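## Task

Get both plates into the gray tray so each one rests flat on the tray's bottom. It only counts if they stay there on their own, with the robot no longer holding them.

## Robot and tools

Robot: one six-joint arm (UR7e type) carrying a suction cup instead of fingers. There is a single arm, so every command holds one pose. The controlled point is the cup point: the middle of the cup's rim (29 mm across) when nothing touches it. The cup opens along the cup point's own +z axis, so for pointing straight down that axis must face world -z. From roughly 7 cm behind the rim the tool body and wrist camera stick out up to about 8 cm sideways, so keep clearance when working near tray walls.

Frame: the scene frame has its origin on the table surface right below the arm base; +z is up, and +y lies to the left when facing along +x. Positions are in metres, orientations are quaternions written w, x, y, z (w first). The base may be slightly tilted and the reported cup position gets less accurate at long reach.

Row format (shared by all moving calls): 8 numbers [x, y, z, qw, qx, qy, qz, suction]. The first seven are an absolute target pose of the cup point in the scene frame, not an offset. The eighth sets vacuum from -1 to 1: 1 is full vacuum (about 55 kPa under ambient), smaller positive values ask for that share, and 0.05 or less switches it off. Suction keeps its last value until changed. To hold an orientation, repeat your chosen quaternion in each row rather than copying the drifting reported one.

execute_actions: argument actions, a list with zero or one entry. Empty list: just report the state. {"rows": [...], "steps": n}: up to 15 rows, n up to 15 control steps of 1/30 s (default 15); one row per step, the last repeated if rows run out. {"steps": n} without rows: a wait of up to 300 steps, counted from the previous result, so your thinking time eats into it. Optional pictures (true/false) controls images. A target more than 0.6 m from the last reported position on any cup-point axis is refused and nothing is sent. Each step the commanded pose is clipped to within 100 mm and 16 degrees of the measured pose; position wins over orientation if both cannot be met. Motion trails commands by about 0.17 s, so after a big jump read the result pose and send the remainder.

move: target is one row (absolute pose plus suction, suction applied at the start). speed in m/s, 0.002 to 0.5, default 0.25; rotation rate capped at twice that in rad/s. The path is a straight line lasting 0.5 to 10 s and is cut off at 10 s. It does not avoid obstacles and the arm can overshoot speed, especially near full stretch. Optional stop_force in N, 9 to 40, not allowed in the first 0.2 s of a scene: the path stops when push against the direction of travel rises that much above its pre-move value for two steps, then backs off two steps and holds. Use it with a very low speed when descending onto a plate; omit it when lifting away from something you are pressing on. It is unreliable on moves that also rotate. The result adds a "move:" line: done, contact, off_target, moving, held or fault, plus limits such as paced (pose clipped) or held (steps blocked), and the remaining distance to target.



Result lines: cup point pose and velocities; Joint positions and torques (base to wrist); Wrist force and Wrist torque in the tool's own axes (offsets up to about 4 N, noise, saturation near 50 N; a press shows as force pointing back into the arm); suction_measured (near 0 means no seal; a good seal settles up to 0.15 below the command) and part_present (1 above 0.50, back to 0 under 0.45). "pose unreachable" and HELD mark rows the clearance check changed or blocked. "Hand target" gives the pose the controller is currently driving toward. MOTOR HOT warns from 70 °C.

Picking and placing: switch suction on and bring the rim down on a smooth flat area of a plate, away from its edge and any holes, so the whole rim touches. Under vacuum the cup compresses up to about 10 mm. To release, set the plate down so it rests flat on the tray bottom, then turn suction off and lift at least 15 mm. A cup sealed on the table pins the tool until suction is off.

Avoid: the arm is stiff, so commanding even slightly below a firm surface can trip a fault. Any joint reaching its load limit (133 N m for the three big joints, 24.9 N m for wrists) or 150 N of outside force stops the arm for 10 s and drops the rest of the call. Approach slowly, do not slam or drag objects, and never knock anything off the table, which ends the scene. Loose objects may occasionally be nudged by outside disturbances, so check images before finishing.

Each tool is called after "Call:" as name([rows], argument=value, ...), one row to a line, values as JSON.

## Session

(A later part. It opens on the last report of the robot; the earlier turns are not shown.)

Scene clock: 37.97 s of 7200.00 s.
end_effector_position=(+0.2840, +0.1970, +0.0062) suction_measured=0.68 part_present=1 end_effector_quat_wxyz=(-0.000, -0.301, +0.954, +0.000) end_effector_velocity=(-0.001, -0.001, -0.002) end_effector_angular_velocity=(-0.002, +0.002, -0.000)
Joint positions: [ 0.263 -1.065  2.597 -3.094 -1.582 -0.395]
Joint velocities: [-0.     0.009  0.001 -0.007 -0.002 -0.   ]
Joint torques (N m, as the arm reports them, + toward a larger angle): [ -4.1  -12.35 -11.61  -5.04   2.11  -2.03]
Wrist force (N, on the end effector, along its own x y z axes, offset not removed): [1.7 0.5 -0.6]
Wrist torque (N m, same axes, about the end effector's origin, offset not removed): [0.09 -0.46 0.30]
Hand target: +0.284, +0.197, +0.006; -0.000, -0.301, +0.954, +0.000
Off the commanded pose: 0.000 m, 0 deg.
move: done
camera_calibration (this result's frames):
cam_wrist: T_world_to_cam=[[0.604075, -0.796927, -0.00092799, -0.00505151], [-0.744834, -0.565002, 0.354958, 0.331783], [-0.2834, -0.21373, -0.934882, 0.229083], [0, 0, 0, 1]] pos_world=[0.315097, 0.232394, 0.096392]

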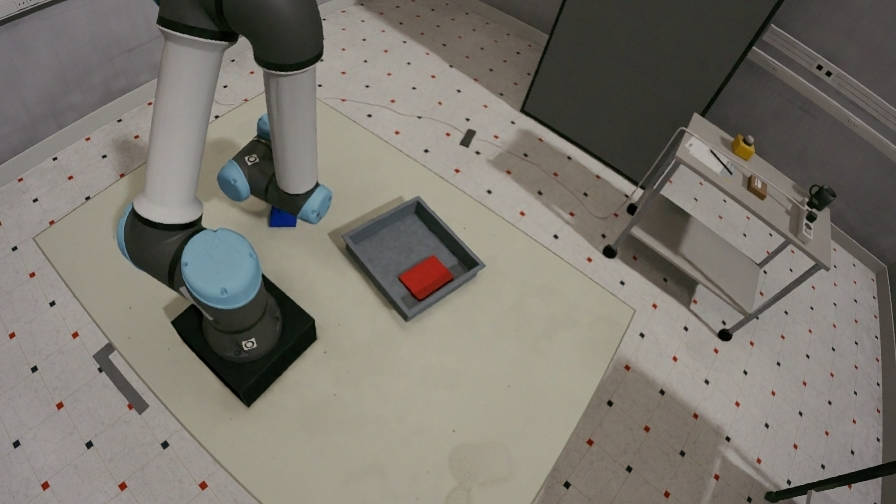

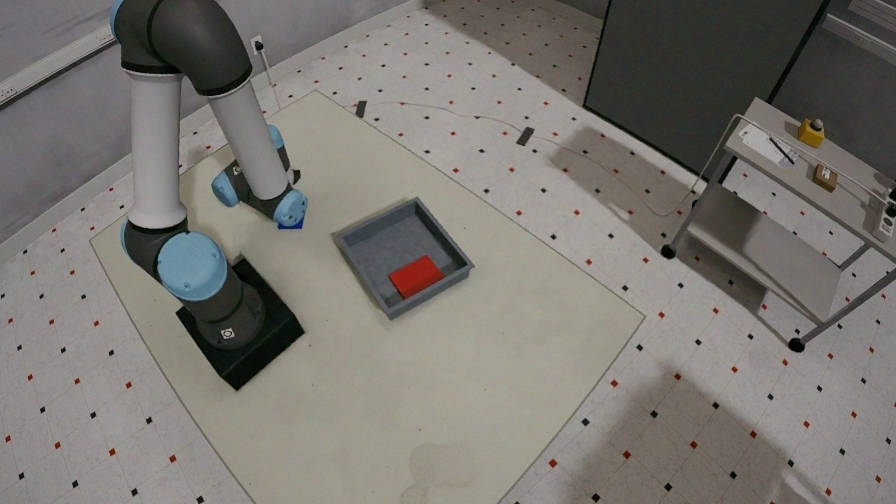

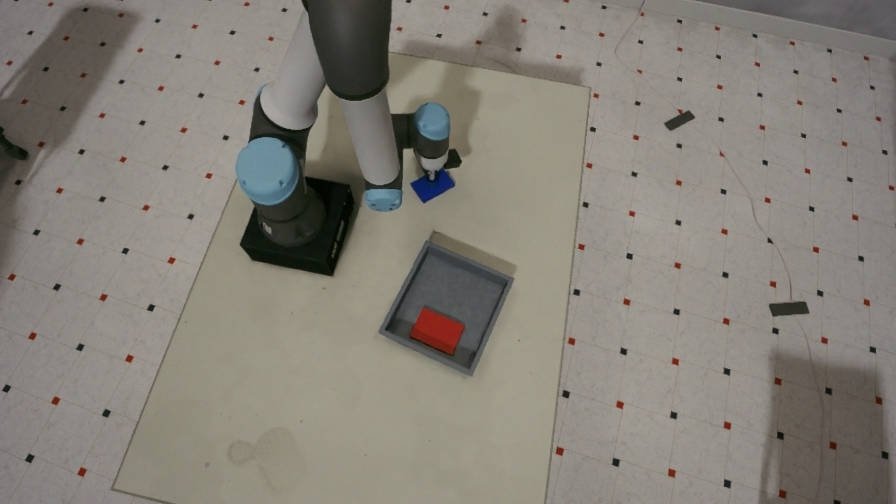

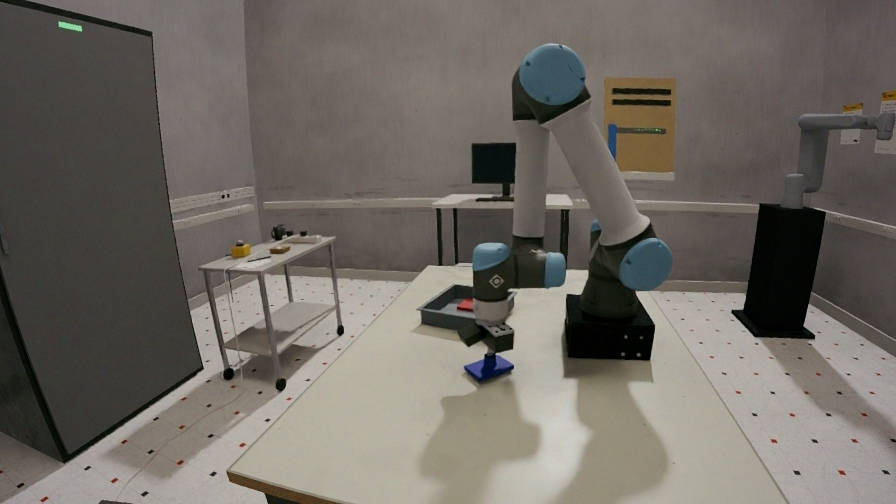

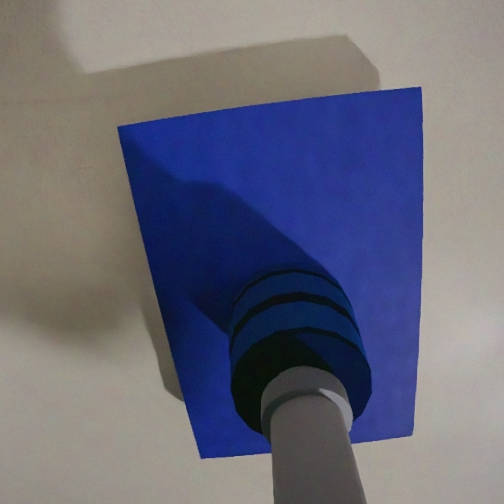

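Call:
move(target=[0.298, 0.165, 0.075, 0, -0.2164, 0.9763, 0, 1], speed=0.12)

Call:
move(target=[0.395, -0.074, 0.075, 0, 0.1908, 0.9816, 0, 1], speed=0.25)

Scene clock: 40.00 s of 7200.00 s.
end_effector_position=(+0.2980, +0.1651, +0.0748) suction_measured=0.93 part_present=1 end_effector_quat_wxyz=(+0.000, -0.217, +0.976, +0.000) end_effector_velocity=(-0.000, -0.001, +0.002) end_effector_angular_velocity=(-0.002, +0.002, -0.003)
Joint positions: [ 0.16  -1.377  2.598 -2.784 -1.582 -0.325]
Joint velocities: [-0.002 -0.007 -0.002  0.012 -0.002  0.001]
Joint torques (N m, as the arm reports them, + toward a larger angle): [ -4.38 -27.96 -16.15   0.56  -1.73   1.17]
Wrist force (N, on the end effector, along its own x y z axes, offset not removed): [-2.3 -0.6 -1.2]
Wrist torque (N m, same axes, about the end effector's origin, offset not removed): [-0.13 0.24 0.13]
Hand target: +0.298, +0.165, +0.075; +0.000, -0.216, +0.976, +0.000
Off the commanded pose: 0.000 m, 0 deg.
move: done
camera_calibration (this result's frames):
cam_wrist: T_world_to_cam=[[0.456659, -0.889641, -0.000980639, 0.020367], [-0.831658, -0.427287, 0.354642, 0.303022], [-0.315923, -0.161135, -0.935002, 0.291454], [0, 0, 0, 1]] pos_world=[0.334787, 0.19456, 0.165066]

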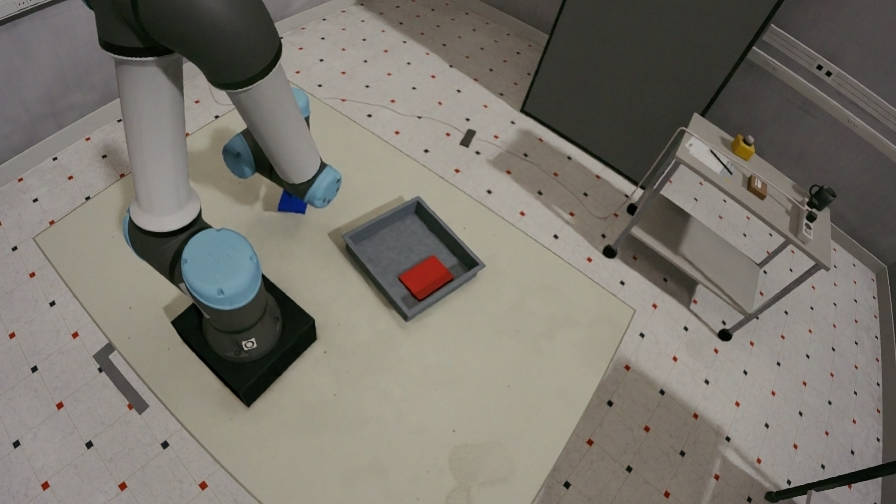

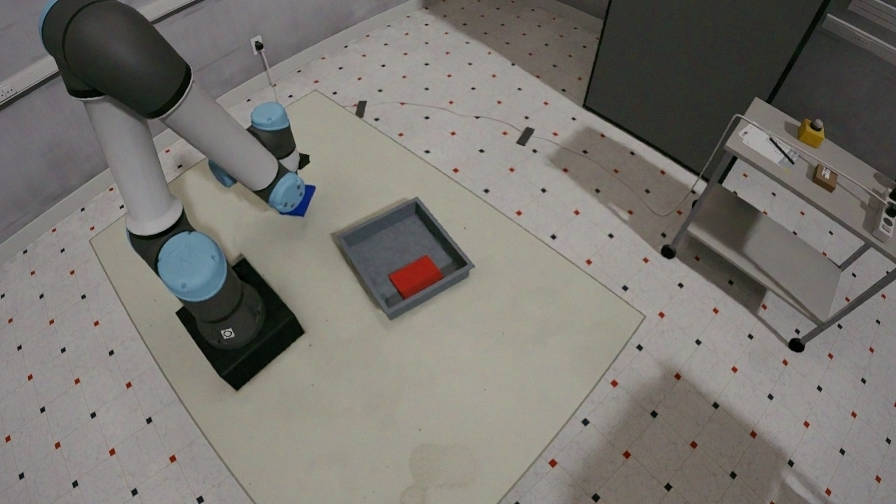

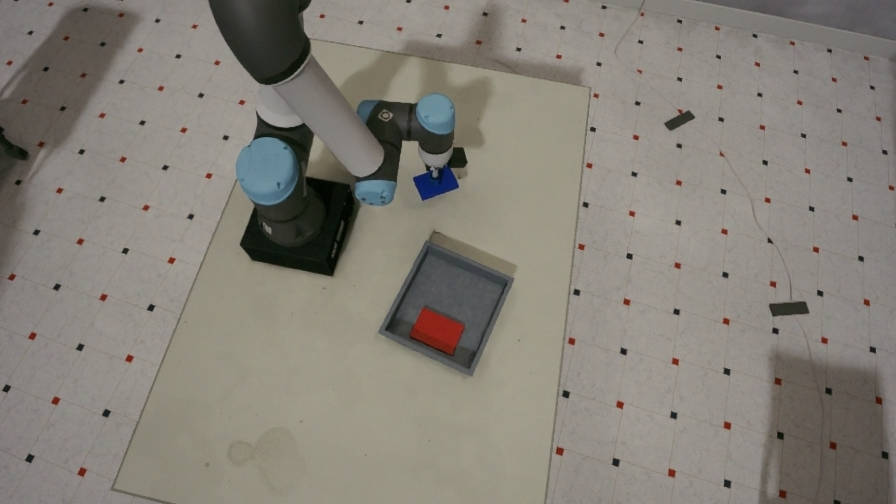

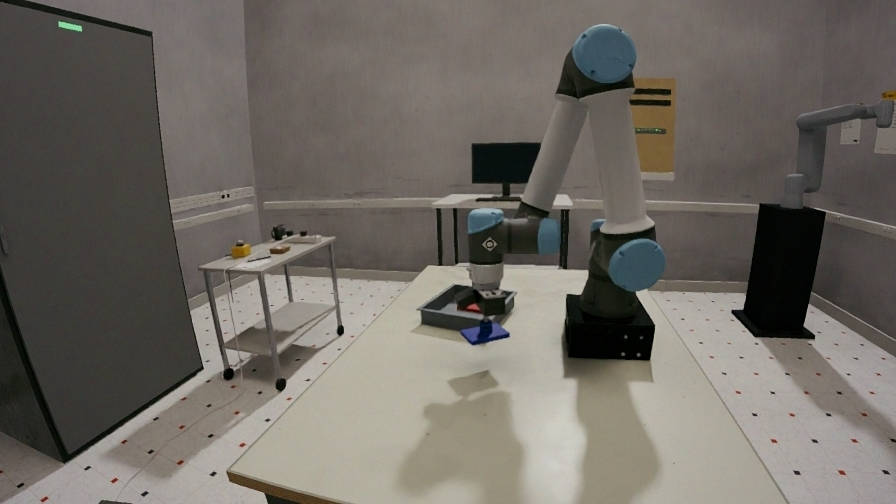

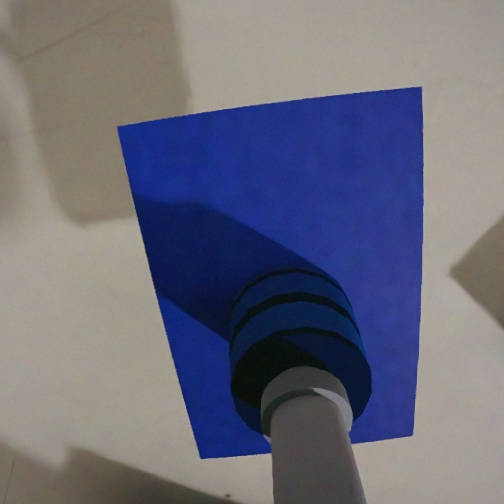

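Scene clock: 42.17 s of 7200.00 s.
end_effector_position=(+0.3953, -0.0736, +0.0750) suction_measured=0.93 part_present=1 end_effector_quat_wxyz=(+0.000, +0.191, +0.982, +0.001) end_effector_velocity=(+0.001, -0.002, -0.000) end_effector_angular_velocity=(-0.001, +0.000, -0.005)
Joint positions: [-0.467 -1.287  2.434 -2.72  -1.583 -0.132]
Joint velocities: [-0.003  0.002 -0.003  0.    -0.001  0.002]
Joint torques (N m, as the arm reports them, + toward a larger angle): [ -4.5   -9.94 -17.47   0.43   2.09   1.35]
Wrist force (N, on the end effector, along its own x y z axes, offset not removed): [3.2 -0.3 -2.4]
Wrist torque (N m, same axes, about the end effector's origin, offset not removed): [-0.03 -0.72 0.04]
Hand target: +0.395, -0.074, +0.075; +0.000, +0.191, +0.982, +0.001
Off the commanded pose: 0.001 m, 0 deg.
move: done
camera_calibration (this result's frames):
cam_wrist: T_world_to_cam=[[-0.338966, -0.940796, -0.00218311, 0.0744224], [-0.88007, 0.316264, 0.354194, 0.35574], [-0.332534, 0.121981, -0.93517, 0.311288], [0, 0, 0, 1]] pos_world=[0.441817, -0.0804627, 0.165268]

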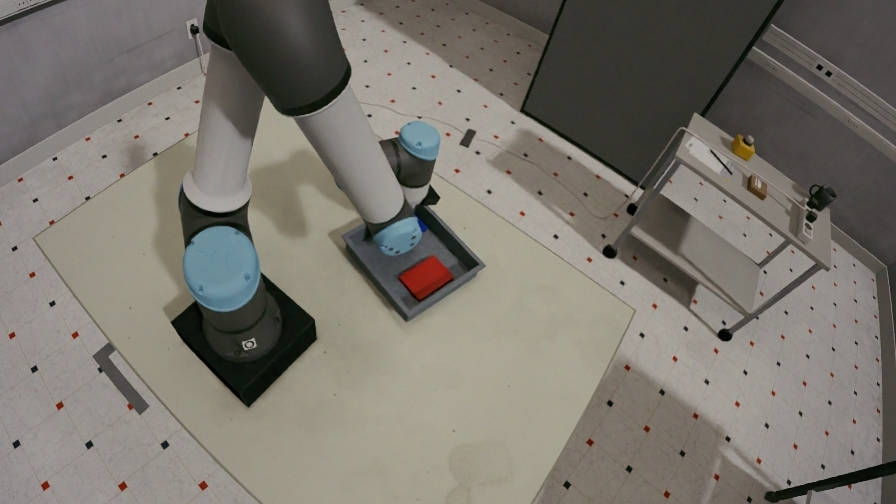

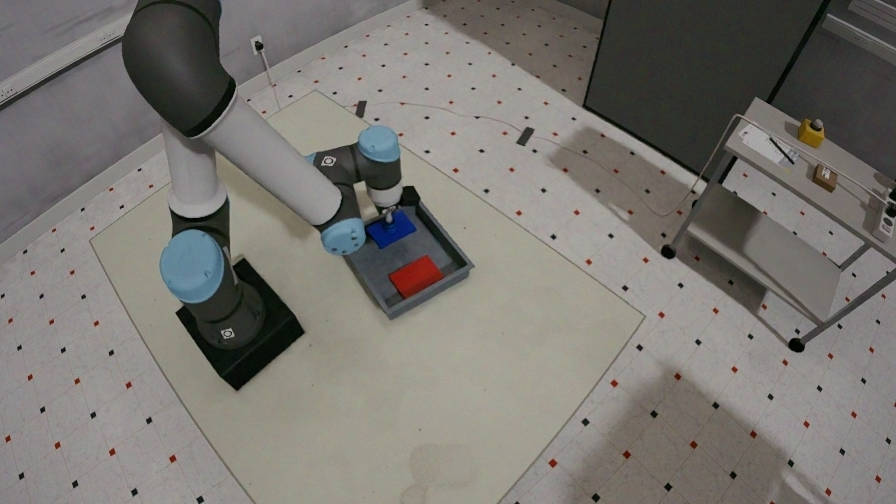

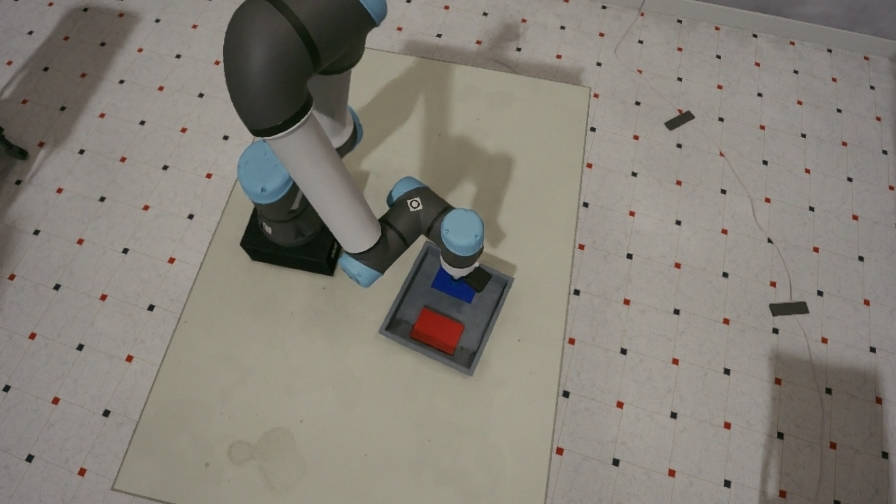

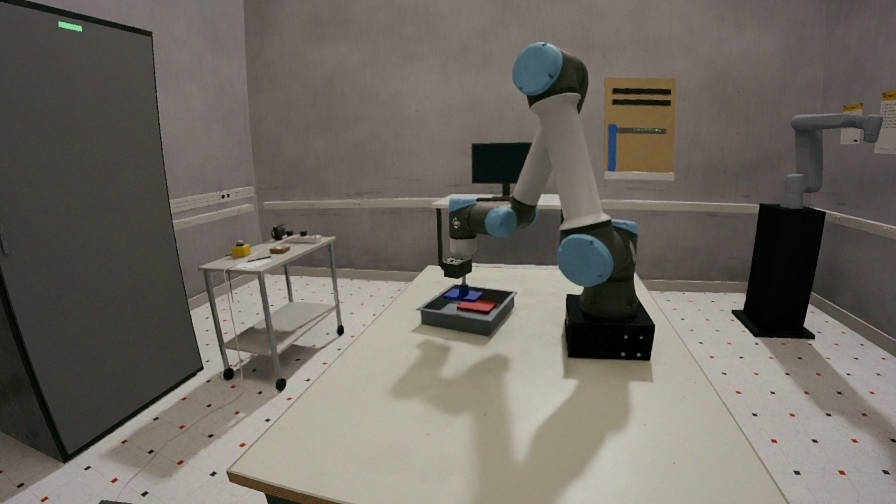

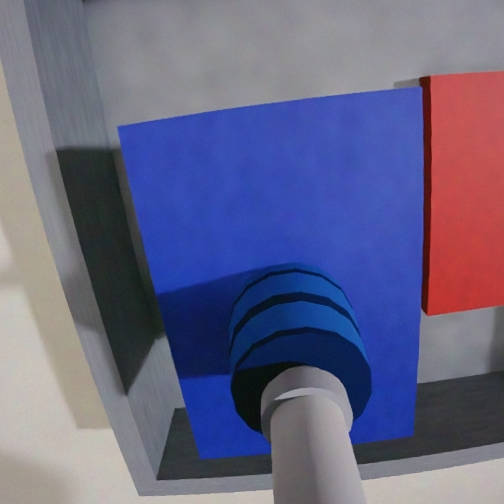

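Call:
move(target=[0.395, -0.074, 0.008, 0, 0.1908, 0.9816, 0, 1], speed=0.1)

Call:
move(target=[0.395, -0.074, -0.002, 0, 0.1908, 0.9816, 0, 1], speed=0.004, stop_force=9)

Scene clock: 43.87 s of 7200.00 s.
end_effector_position=(+0.3949, -0.0740, +0.0082) suction_measured=0.93 part_present=1 end_effector_quat_wxyz=(-0.000, +0.191, +0.982, +0.000) end_effector_velocity=(+0.000, -0.000, -0.002) end_effector_angular_velocity=(-0.000, -0.001, -0.000)
Joint positions: [-0.47  -1.054  2.446 -2.963 -1.585 -0.134]
Joint velocities: [-0.     0.006 -0.001 -0.006  0.     0.   ]
Joint torques (N m, as the arm reports them, + toward a larger angle): [ -1.94 -14.46 -12.98  -4.78  -2.21  -1.75]
Wrist force (N, on the end effector, along its own x y z axes, offset not removed): [0.9 -1.1 -0.8]
Wrist torque (N m, same axes, about the end effector's origin, offset not removed): [-0.03 -0.24 0.06]
Hand target: +0.395, -0.074, +0.008; +0.000, +0.191, +0.982, +0.000
Off the commanded pose: 0.000 m, 0 deg.
move: done
camera_calibration (this result's frames):
cam_wrist: T_world_to_cam=[[-0.339362, -0.940655, -0.00093016, 0.0739521], [-0.879501, 0.316948, 0.354995, 0.379042], [-0.333633, 0.12129, -0.934868, 0.249091], [0, 0, 0, 1]] pos_world=[0.441569, -0.0807855, 0.0983777]

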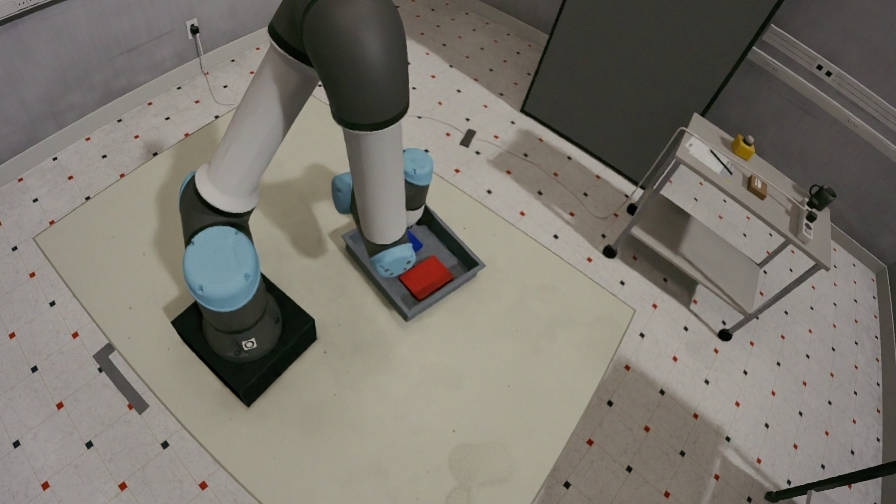

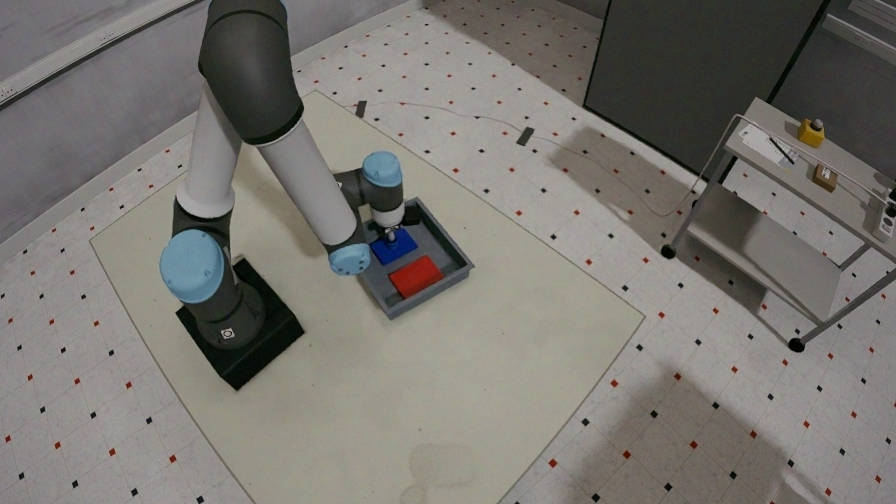

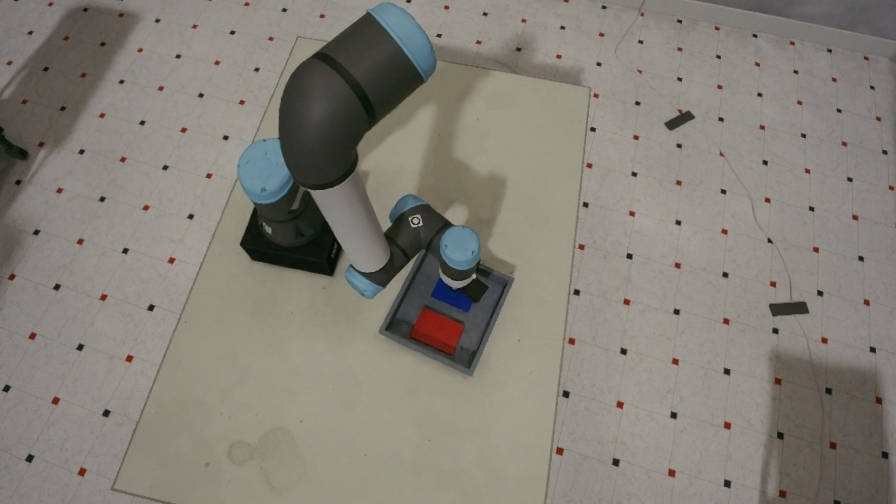

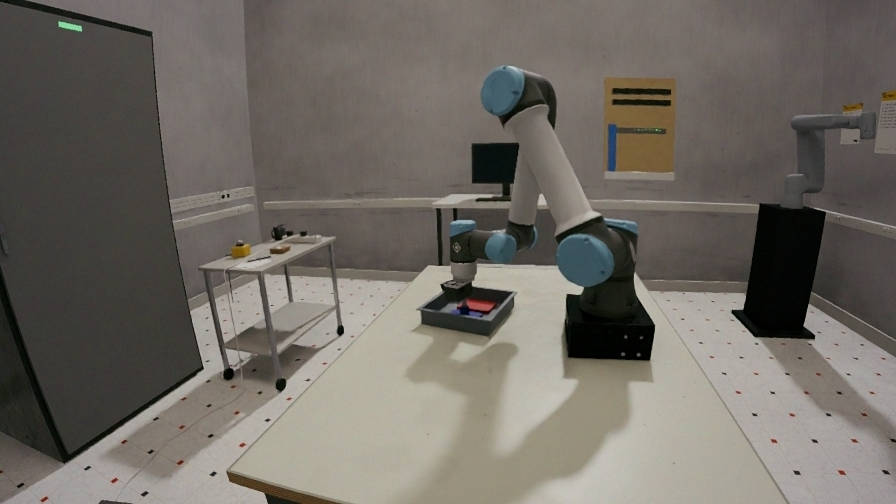

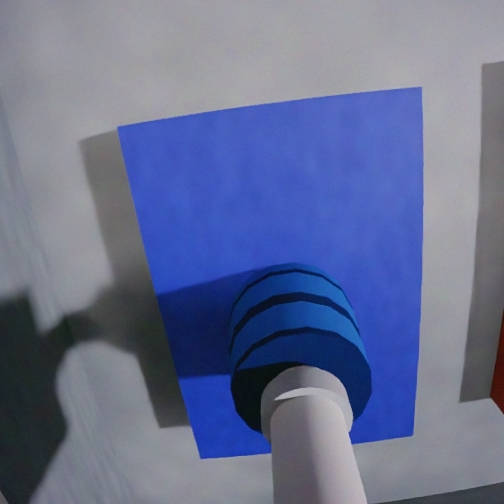

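Scene clock: 45.53 s of 7200.00 s.
end_effector_position=(+0.3950, -0.0740, +0.0030) suction_measured=0.93 part_present=1 end_effector_quat_wxyz=(+0.000, +0.191, +0.982, -0.000) end_effector_velocity=(-0.001, +0.000, +0.001) end_effector_angular_velocity=(+0.001, +0.003, -0.000)
Joint positions: [-0.47  -1.035  2.445 -2.981 -1.585 -0.134]
Joint velocities: [-0.    -0.004  0.     0.007 -0.001  0.   ]
Joint torques (N m, as the arm reports them, + toward a larger angle): [ -6.09 -29.88 -10.14   1.86  -2.01  -1.81]
Wrist force (N, on the end effector, along its own x y z axes, offset not removed): [4.6 -1.7 -28.7]
Wrist torque (N m, same axes, about the end effector's origin, offset not removed): [-0.32 -0.17 0.27]
Hand target: +0.395, -0.074, +0.003; +0.000, +0.191, +0.982, -0.000
Off the commanded pose: 0.005 m, 0 deg.
move: contact
camera_calibration (this result's frames):
cam_wrist: T_world_to_cam=[[-0.339346, -0.940661, -0.000889266, 0.0739292], [-0.879545, 0.316963, 0.354872, 0.380975], [-0.333533, 0.121207, -0.934914, 0.244212], [0, 0, 0, 1]] pos_world=[0.441625, -0.080813, 0.0931855]

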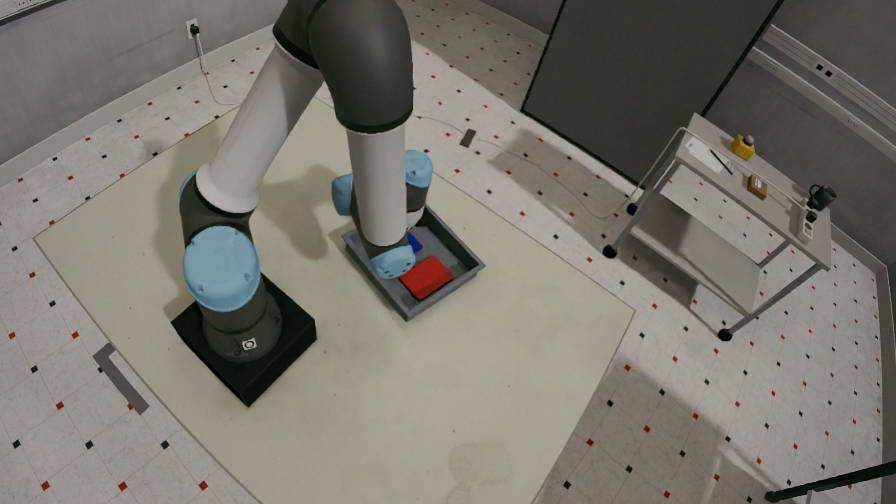

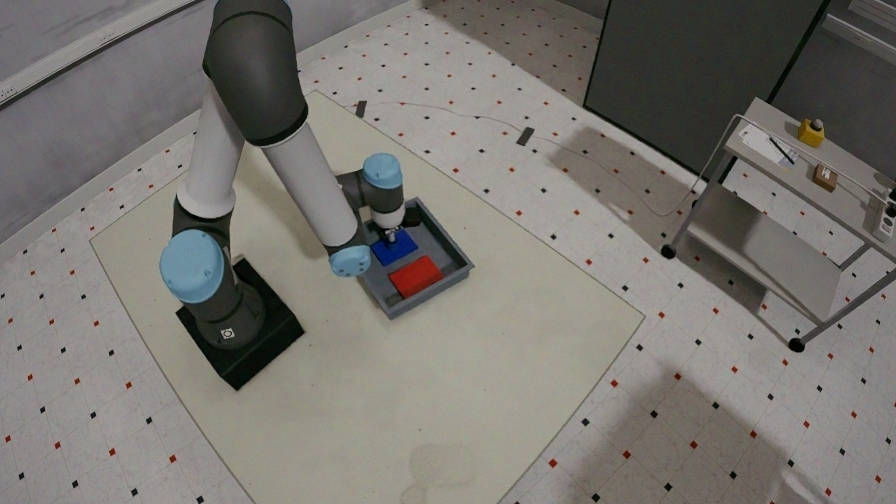

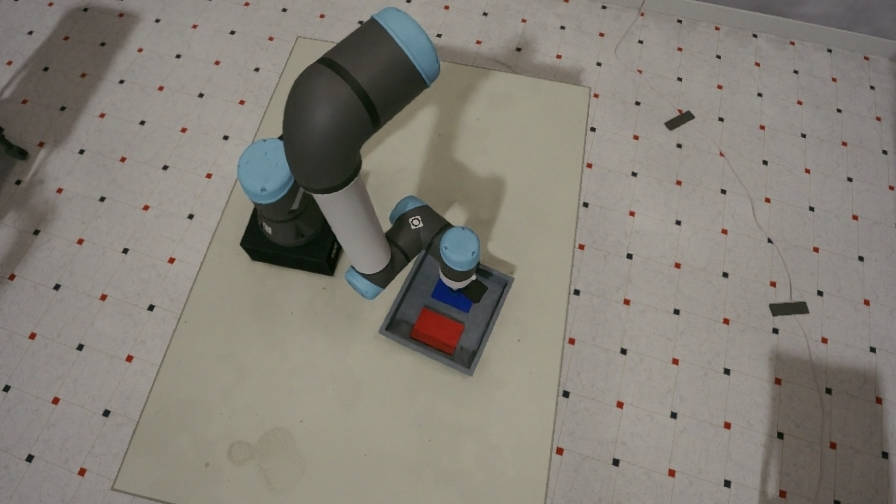

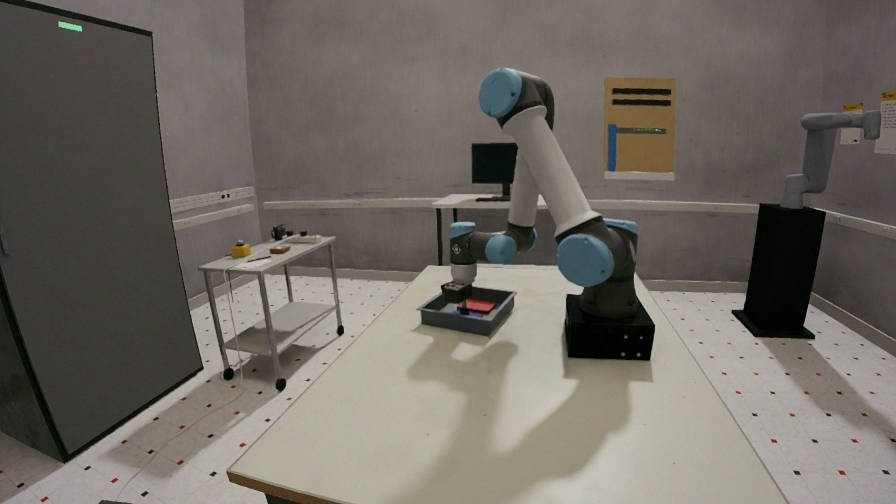

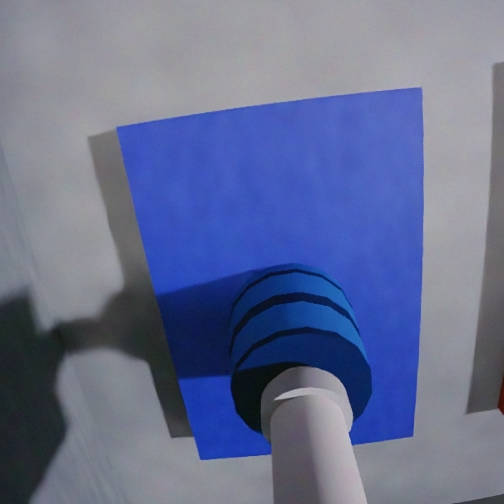

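Vacuum releases within 2 steps, so release and lift in one move.

Call:
move(target=[0.395, -0.074, 0.07, 0, 0.1908, 0.9816, 0, 0], speed=0.1)

Scene clock: 47.10 s of 7200.00 s.
end_effector_position=(+0.3950, -0.0740, +0.0698) suction_measured=0.00 part_present=0 end_effector_quat_wxyz=(+0.000, +0.191, +0.982, -0.000) end_effector_velocity=(+0.001, +0.000, +0.002) end_effector_angular_velocity=(+0.001, -0.002, -0.000)
Joint positions: [-0.468 -1.27   2.436 -2.738 -1.585 -0.132]
Joint velocities: [-0.    -0.005 -0.002  0.005  0.002 -0.   ]
Joint torques (N m, as the arm reports them, + toward a larger angle): [  4.4  -33.78 -17.78   0.65   1.4    1.22]
Wrist force (N, on the end effector, along its own x y z axes, offset not removed): [1.6 -2.4 -4.0]
Wrist torque (N m, same axes, about the end effector's origin, offset not removed): [-0.37 -0.31 0.12]
Hand target: +0.395, -0.074, +0.070; -0.000, +0.191, +0.982, -0.000
Off the commanded pose: 0.000 m, 0 deg.
move: done
camera_calibration (this result's frames):
cam_wrist: T_world_to_cam=[[-0.339332, -0.940666, -0.000894984, 0.0740033], [-0.879545, 0.316945, 0.354889, 0.357245], [-0.333549, 0.121212, -0.934908, 0.30675], [0, 0, 0, 1]] pos_world=[0.441641, -0.0807967, 0.160067]

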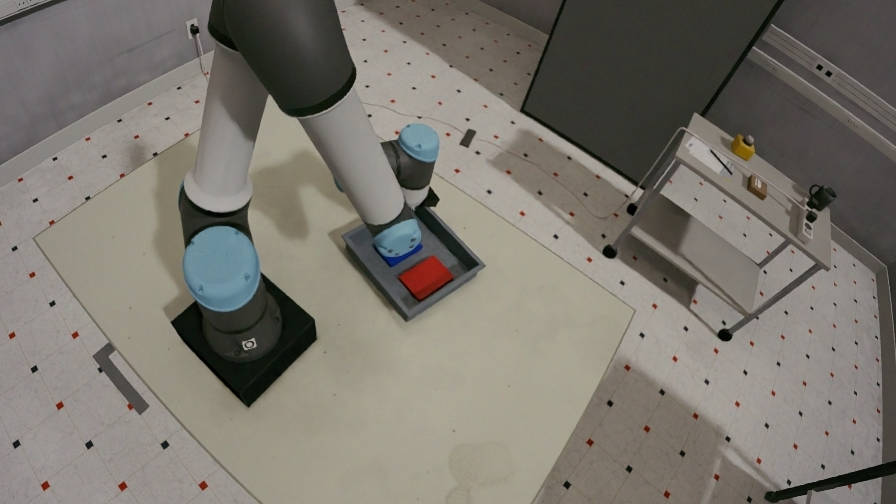

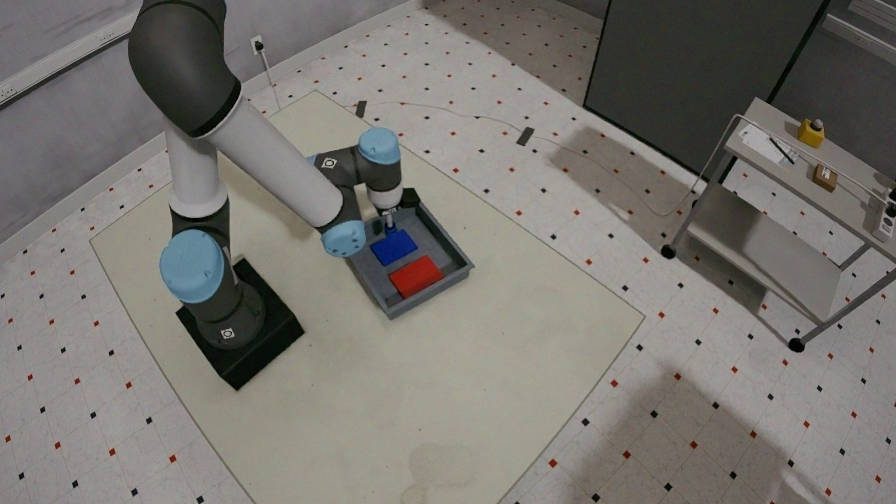

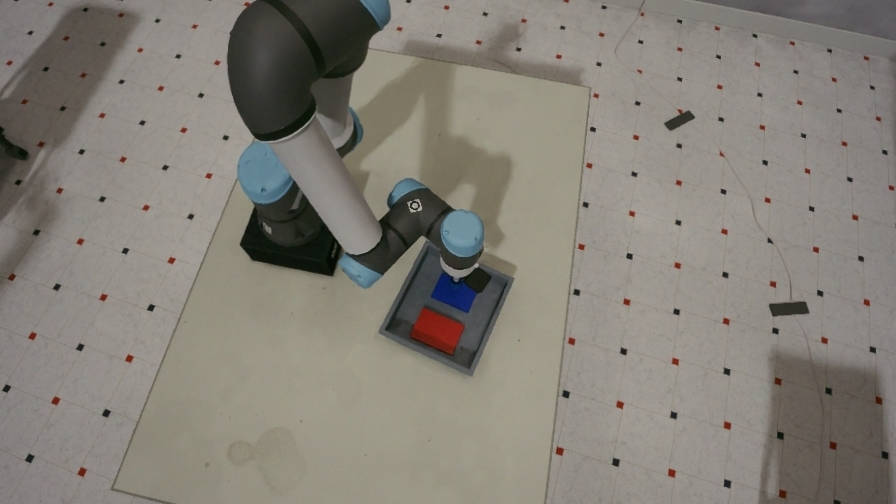

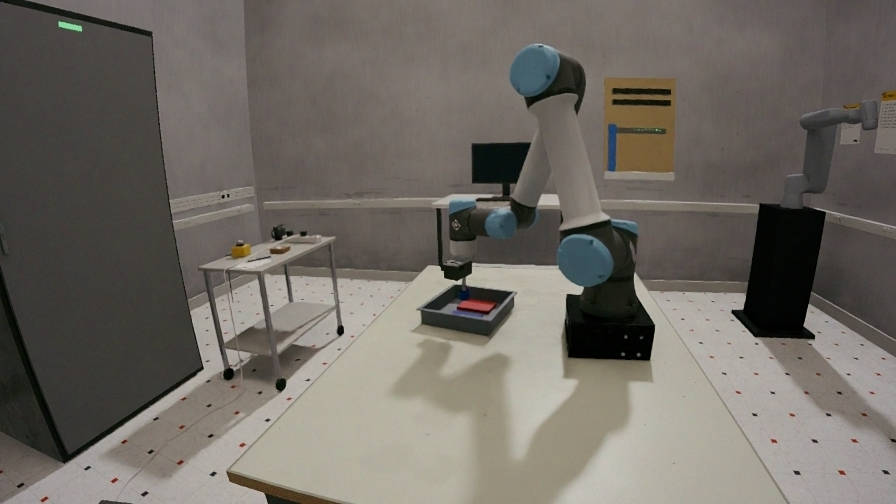

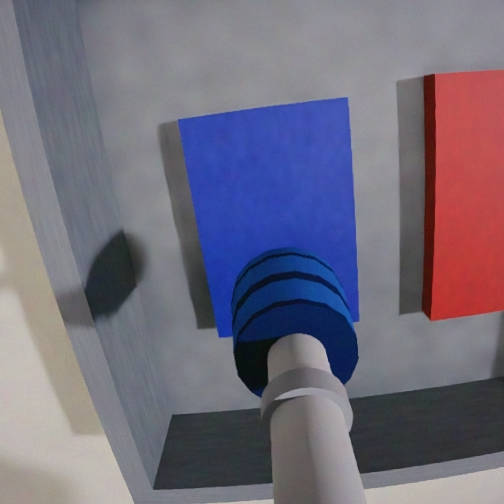

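Call:
finished_scene(scene=1)

The scene is finished: the task was done.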